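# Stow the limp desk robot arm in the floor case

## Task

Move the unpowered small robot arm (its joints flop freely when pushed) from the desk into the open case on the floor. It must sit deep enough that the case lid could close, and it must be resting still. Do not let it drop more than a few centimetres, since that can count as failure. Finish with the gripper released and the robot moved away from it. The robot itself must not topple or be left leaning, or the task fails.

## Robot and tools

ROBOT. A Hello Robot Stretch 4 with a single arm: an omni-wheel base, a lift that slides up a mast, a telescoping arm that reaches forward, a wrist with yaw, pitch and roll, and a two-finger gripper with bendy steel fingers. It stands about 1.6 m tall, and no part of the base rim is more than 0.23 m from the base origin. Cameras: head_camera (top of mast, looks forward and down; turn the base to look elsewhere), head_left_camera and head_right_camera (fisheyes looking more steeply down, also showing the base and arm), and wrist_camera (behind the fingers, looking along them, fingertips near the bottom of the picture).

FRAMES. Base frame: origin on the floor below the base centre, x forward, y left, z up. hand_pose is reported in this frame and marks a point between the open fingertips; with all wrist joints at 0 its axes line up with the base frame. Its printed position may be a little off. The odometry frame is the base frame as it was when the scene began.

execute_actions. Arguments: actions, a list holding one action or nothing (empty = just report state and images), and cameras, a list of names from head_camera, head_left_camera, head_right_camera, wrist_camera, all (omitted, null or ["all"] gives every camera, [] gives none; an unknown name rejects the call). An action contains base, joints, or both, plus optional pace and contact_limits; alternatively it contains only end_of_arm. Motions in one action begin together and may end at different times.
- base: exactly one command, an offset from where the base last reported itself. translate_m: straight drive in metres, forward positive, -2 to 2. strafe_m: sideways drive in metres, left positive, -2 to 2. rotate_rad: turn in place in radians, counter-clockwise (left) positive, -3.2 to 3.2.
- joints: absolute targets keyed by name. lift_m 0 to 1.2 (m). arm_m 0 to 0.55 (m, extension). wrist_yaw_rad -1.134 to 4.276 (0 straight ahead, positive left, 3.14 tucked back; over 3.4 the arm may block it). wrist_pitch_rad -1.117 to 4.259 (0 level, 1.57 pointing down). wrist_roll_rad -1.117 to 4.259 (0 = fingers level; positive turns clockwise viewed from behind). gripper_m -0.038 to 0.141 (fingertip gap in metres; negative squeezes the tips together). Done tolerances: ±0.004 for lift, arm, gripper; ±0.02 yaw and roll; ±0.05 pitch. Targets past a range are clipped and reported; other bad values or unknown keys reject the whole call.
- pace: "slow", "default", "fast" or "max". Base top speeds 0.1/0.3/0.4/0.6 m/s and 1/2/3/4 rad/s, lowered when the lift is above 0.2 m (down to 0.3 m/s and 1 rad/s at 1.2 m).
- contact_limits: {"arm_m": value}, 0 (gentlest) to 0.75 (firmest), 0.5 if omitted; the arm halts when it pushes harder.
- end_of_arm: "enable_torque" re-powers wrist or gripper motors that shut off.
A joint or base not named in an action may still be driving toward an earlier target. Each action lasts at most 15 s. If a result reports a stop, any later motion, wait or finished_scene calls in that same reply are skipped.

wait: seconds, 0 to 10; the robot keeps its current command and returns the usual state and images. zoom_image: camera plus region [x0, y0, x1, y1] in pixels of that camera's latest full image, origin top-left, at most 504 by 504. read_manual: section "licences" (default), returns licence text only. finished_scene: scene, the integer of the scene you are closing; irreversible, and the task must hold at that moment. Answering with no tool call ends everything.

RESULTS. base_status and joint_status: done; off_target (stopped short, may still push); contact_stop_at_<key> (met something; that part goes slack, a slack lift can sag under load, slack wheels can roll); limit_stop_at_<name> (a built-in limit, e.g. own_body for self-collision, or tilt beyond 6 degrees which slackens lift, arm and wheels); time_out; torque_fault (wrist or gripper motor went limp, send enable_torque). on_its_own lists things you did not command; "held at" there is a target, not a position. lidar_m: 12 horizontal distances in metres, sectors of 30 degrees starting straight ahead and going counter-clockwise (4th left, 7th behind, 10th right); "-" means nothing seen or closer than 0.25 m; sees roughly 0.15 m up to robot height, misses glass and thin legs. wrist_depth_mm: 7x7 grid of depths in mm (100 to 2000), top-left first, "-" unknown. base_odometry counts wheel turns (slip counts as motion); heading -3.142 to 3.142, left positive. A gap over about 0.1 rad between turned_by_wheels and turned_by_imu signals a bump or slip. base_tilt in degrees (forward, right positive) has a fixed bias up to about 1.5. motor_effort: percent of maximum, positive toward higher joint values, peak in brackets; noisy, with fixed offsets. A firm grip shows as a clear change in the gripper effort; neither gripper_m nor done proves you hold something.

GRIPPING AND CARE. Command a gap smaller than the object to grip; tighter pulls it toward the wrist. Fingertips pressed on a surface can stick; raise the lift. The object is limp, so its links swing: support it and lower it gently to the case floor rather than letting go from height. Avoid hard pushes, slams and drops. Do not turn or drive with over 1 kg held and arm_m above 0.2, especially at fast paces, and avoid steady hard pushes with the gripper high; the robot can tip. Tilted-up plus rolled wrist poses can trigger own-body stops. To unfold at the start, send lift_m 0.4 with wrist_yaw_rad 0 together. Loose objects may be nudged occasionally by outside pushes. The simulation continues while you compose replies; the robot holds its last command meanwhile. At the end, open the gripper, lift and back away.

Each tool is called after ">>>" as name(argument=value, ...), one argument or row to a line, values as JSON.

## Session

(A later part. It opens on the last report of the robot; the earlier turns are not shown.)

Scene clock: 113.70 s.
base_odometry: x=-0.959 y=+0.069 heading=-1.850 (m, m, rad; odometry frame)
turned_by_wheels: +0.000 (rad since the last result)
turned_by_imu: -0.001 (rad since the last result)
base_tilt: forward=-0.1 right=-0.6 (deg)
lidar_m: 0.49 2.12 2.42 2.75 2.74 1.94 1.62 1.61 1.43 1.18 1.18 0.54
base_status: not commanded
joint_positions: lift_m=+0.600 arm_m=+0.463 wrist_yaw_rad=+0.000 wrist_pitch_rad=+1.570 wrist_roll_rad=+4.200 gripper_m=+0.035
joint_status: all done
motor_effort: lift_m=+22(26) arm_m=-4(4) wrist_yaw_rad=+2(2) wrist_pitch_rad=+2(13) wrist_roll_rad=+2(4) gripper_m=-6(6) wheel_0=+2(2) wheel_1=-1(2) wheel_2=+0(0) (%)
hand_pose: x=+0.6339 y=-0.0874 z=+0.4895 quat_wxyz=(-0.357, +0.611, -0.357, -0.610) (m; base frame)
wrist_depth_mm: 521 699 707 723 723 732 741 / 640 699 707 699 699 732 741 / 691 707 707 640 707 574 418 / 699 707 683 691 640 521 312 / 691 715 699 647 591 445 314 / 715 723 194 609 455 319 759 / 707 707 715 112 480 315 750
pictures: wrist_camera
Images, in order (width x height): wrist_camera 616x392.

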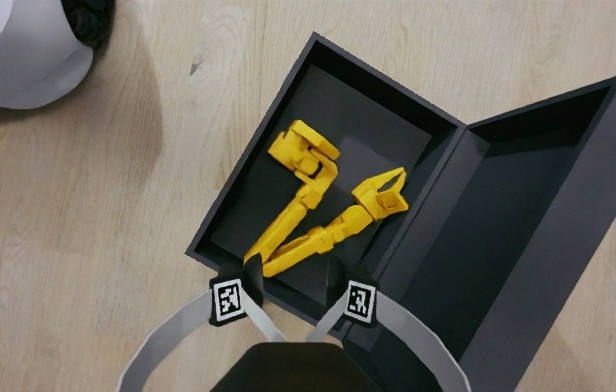

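>>> execute_actions(
  actions=[
    {"base":{"translate_m":-0.35},"joints":{"arm_m":0,"wrist_roll_rad":0,"wrist_pitch_rad":0.6}},
  ],
  cameras=[],
)

>>> execute_actions(
  actions=[
    {"joints":{"lift_m":0.02,"wrist_pitch_rad":0.0},"pace":"fast"},
  ],
  cameras=["wrist_camera"],
)

Scene clock: 119.57 s.
base_odometry: x=-0.863 y=+0.405 heading=-1.850 (m, m, rad; odometry frame)
turned_by_wheels: +0.000 (rad since the last result)
turned_by_imu: -0.002 (rad since the last result)
base_tilt: forward=-0.2 right=-0.5 (deg)
lidar_m: 0.85 2.46 2.78 2.64 2.63 1.54 1.28 1.27 1.46 1.29 1.29 1.47
base_status: done
joint_positions: lift_m=+0.600 arm_m=+0.001 wrist_yaw_rad=+0.000 wrist_pitch_rad=+0.602 wrist_roll_rad=+0.000 gripper_m=+0.035
joint_status: all done
motor_effort: lift_m=+22(22) arm_m=-4(10) wrist_yaw_rad=+2(0) wrist_pitch_rad=-6(11) wrist_roll_rad=-1(4) gripper_m=-5(4) wheel_0=-2(6) wheel_1=-2(9) wheel_2=-2(9) (%)
hand_pose: x=+0.4094 y=-0.0875 z=+0.6146 quat_wxyz=(+0.955, +0.000, +0.297, +0.000) (m; base frame)
wrist_depth_mm: 1863 1983 - - 1983 1499 1160 / 1983 - - - - 1537 1205 / 1708 1756 1042 1060 1863 1576 1229 / 1336 1366 1118 1138 1430 1430 1255 / 1118 1118 1060 1025 1160 1205 1160 / 976 946 195 931 917 1008 991 / 831 809 854 112 842 866 854
pictures: none
No camera images: the call's "cameras" was empty. Leave "cameras" out to get every camera's image.

Scene clock: 121.63 s.
base_odometry: x=-0.863 y=+0.405 heading=-1.850 (m, m, rad; odometry frame)
turned_by_wheels: +0.000 (rad since the last result)
turned_by_imu: -0.001 (rad since the last result)
base_tilt: forward=-0.2 right=-0.6 (deg)
lidar_m: 0.85 2.45 2.78 2.63 2.62 1.54 1.28 1.28 1.47 1.30 1.28 1.47
base_status: not commanded
joint_positions: lift_m=+0.091 arm_m=+0.001 wrist_yaw_rad=+0.000 wrist_pitch_rad=+0.002 wrist_roll_rad=+0.000 gripper_m=+0.035
joint_status: lift_m limit_stop_at_own_body (moved -0.509 of -0.580); the others done
on_its_own: lift_m is slack since a limit_stop_at_own_body (your +0.020 is given up); arm_m is slack since a limit_stop_at_own_body
motor_effort: lift_m=+19(16) arm_m=+0(4) wrist_yaw_rad=+2(2) wrist_pitch_rad=-6(13) wrist_roll_rad=+0(1) gripper_m=-5(6) wheel_0=-1(2) wheel_1=-2(2) wheel_2=-1(2) (%)
hand_pose: x=+0.4601 y=-0.0874 z=+0.2687 quat_wxyz=(+1.000, +0.000, +0.001, +0.000) (m; base frame)
wrist_depth_mm: 1983 - - - - 1537 1205 / 1921 - - - - 1499 1205 / 1983 - - - - 1499 1205 / 1983 - 946 960 - 1499 1182 / 1921 - 976 991 1921 1499 1205 / 1042 854 196 647 891 1060 1078 / 699 621 640 112 683 732 732
pictures: wrist_camera
Images, in order (width x height): wrist_camera 616x392.

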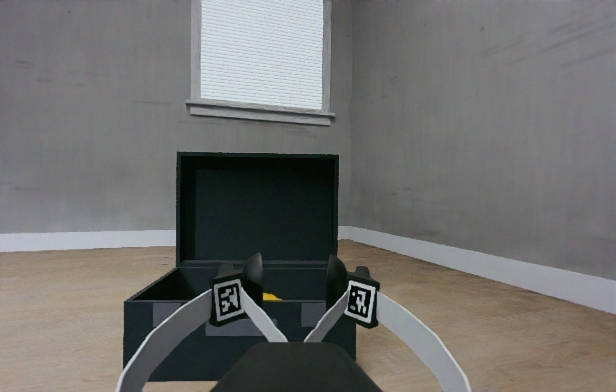

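>>> finished_scene(
  scene=1,
)

The scene is finished: the task was done.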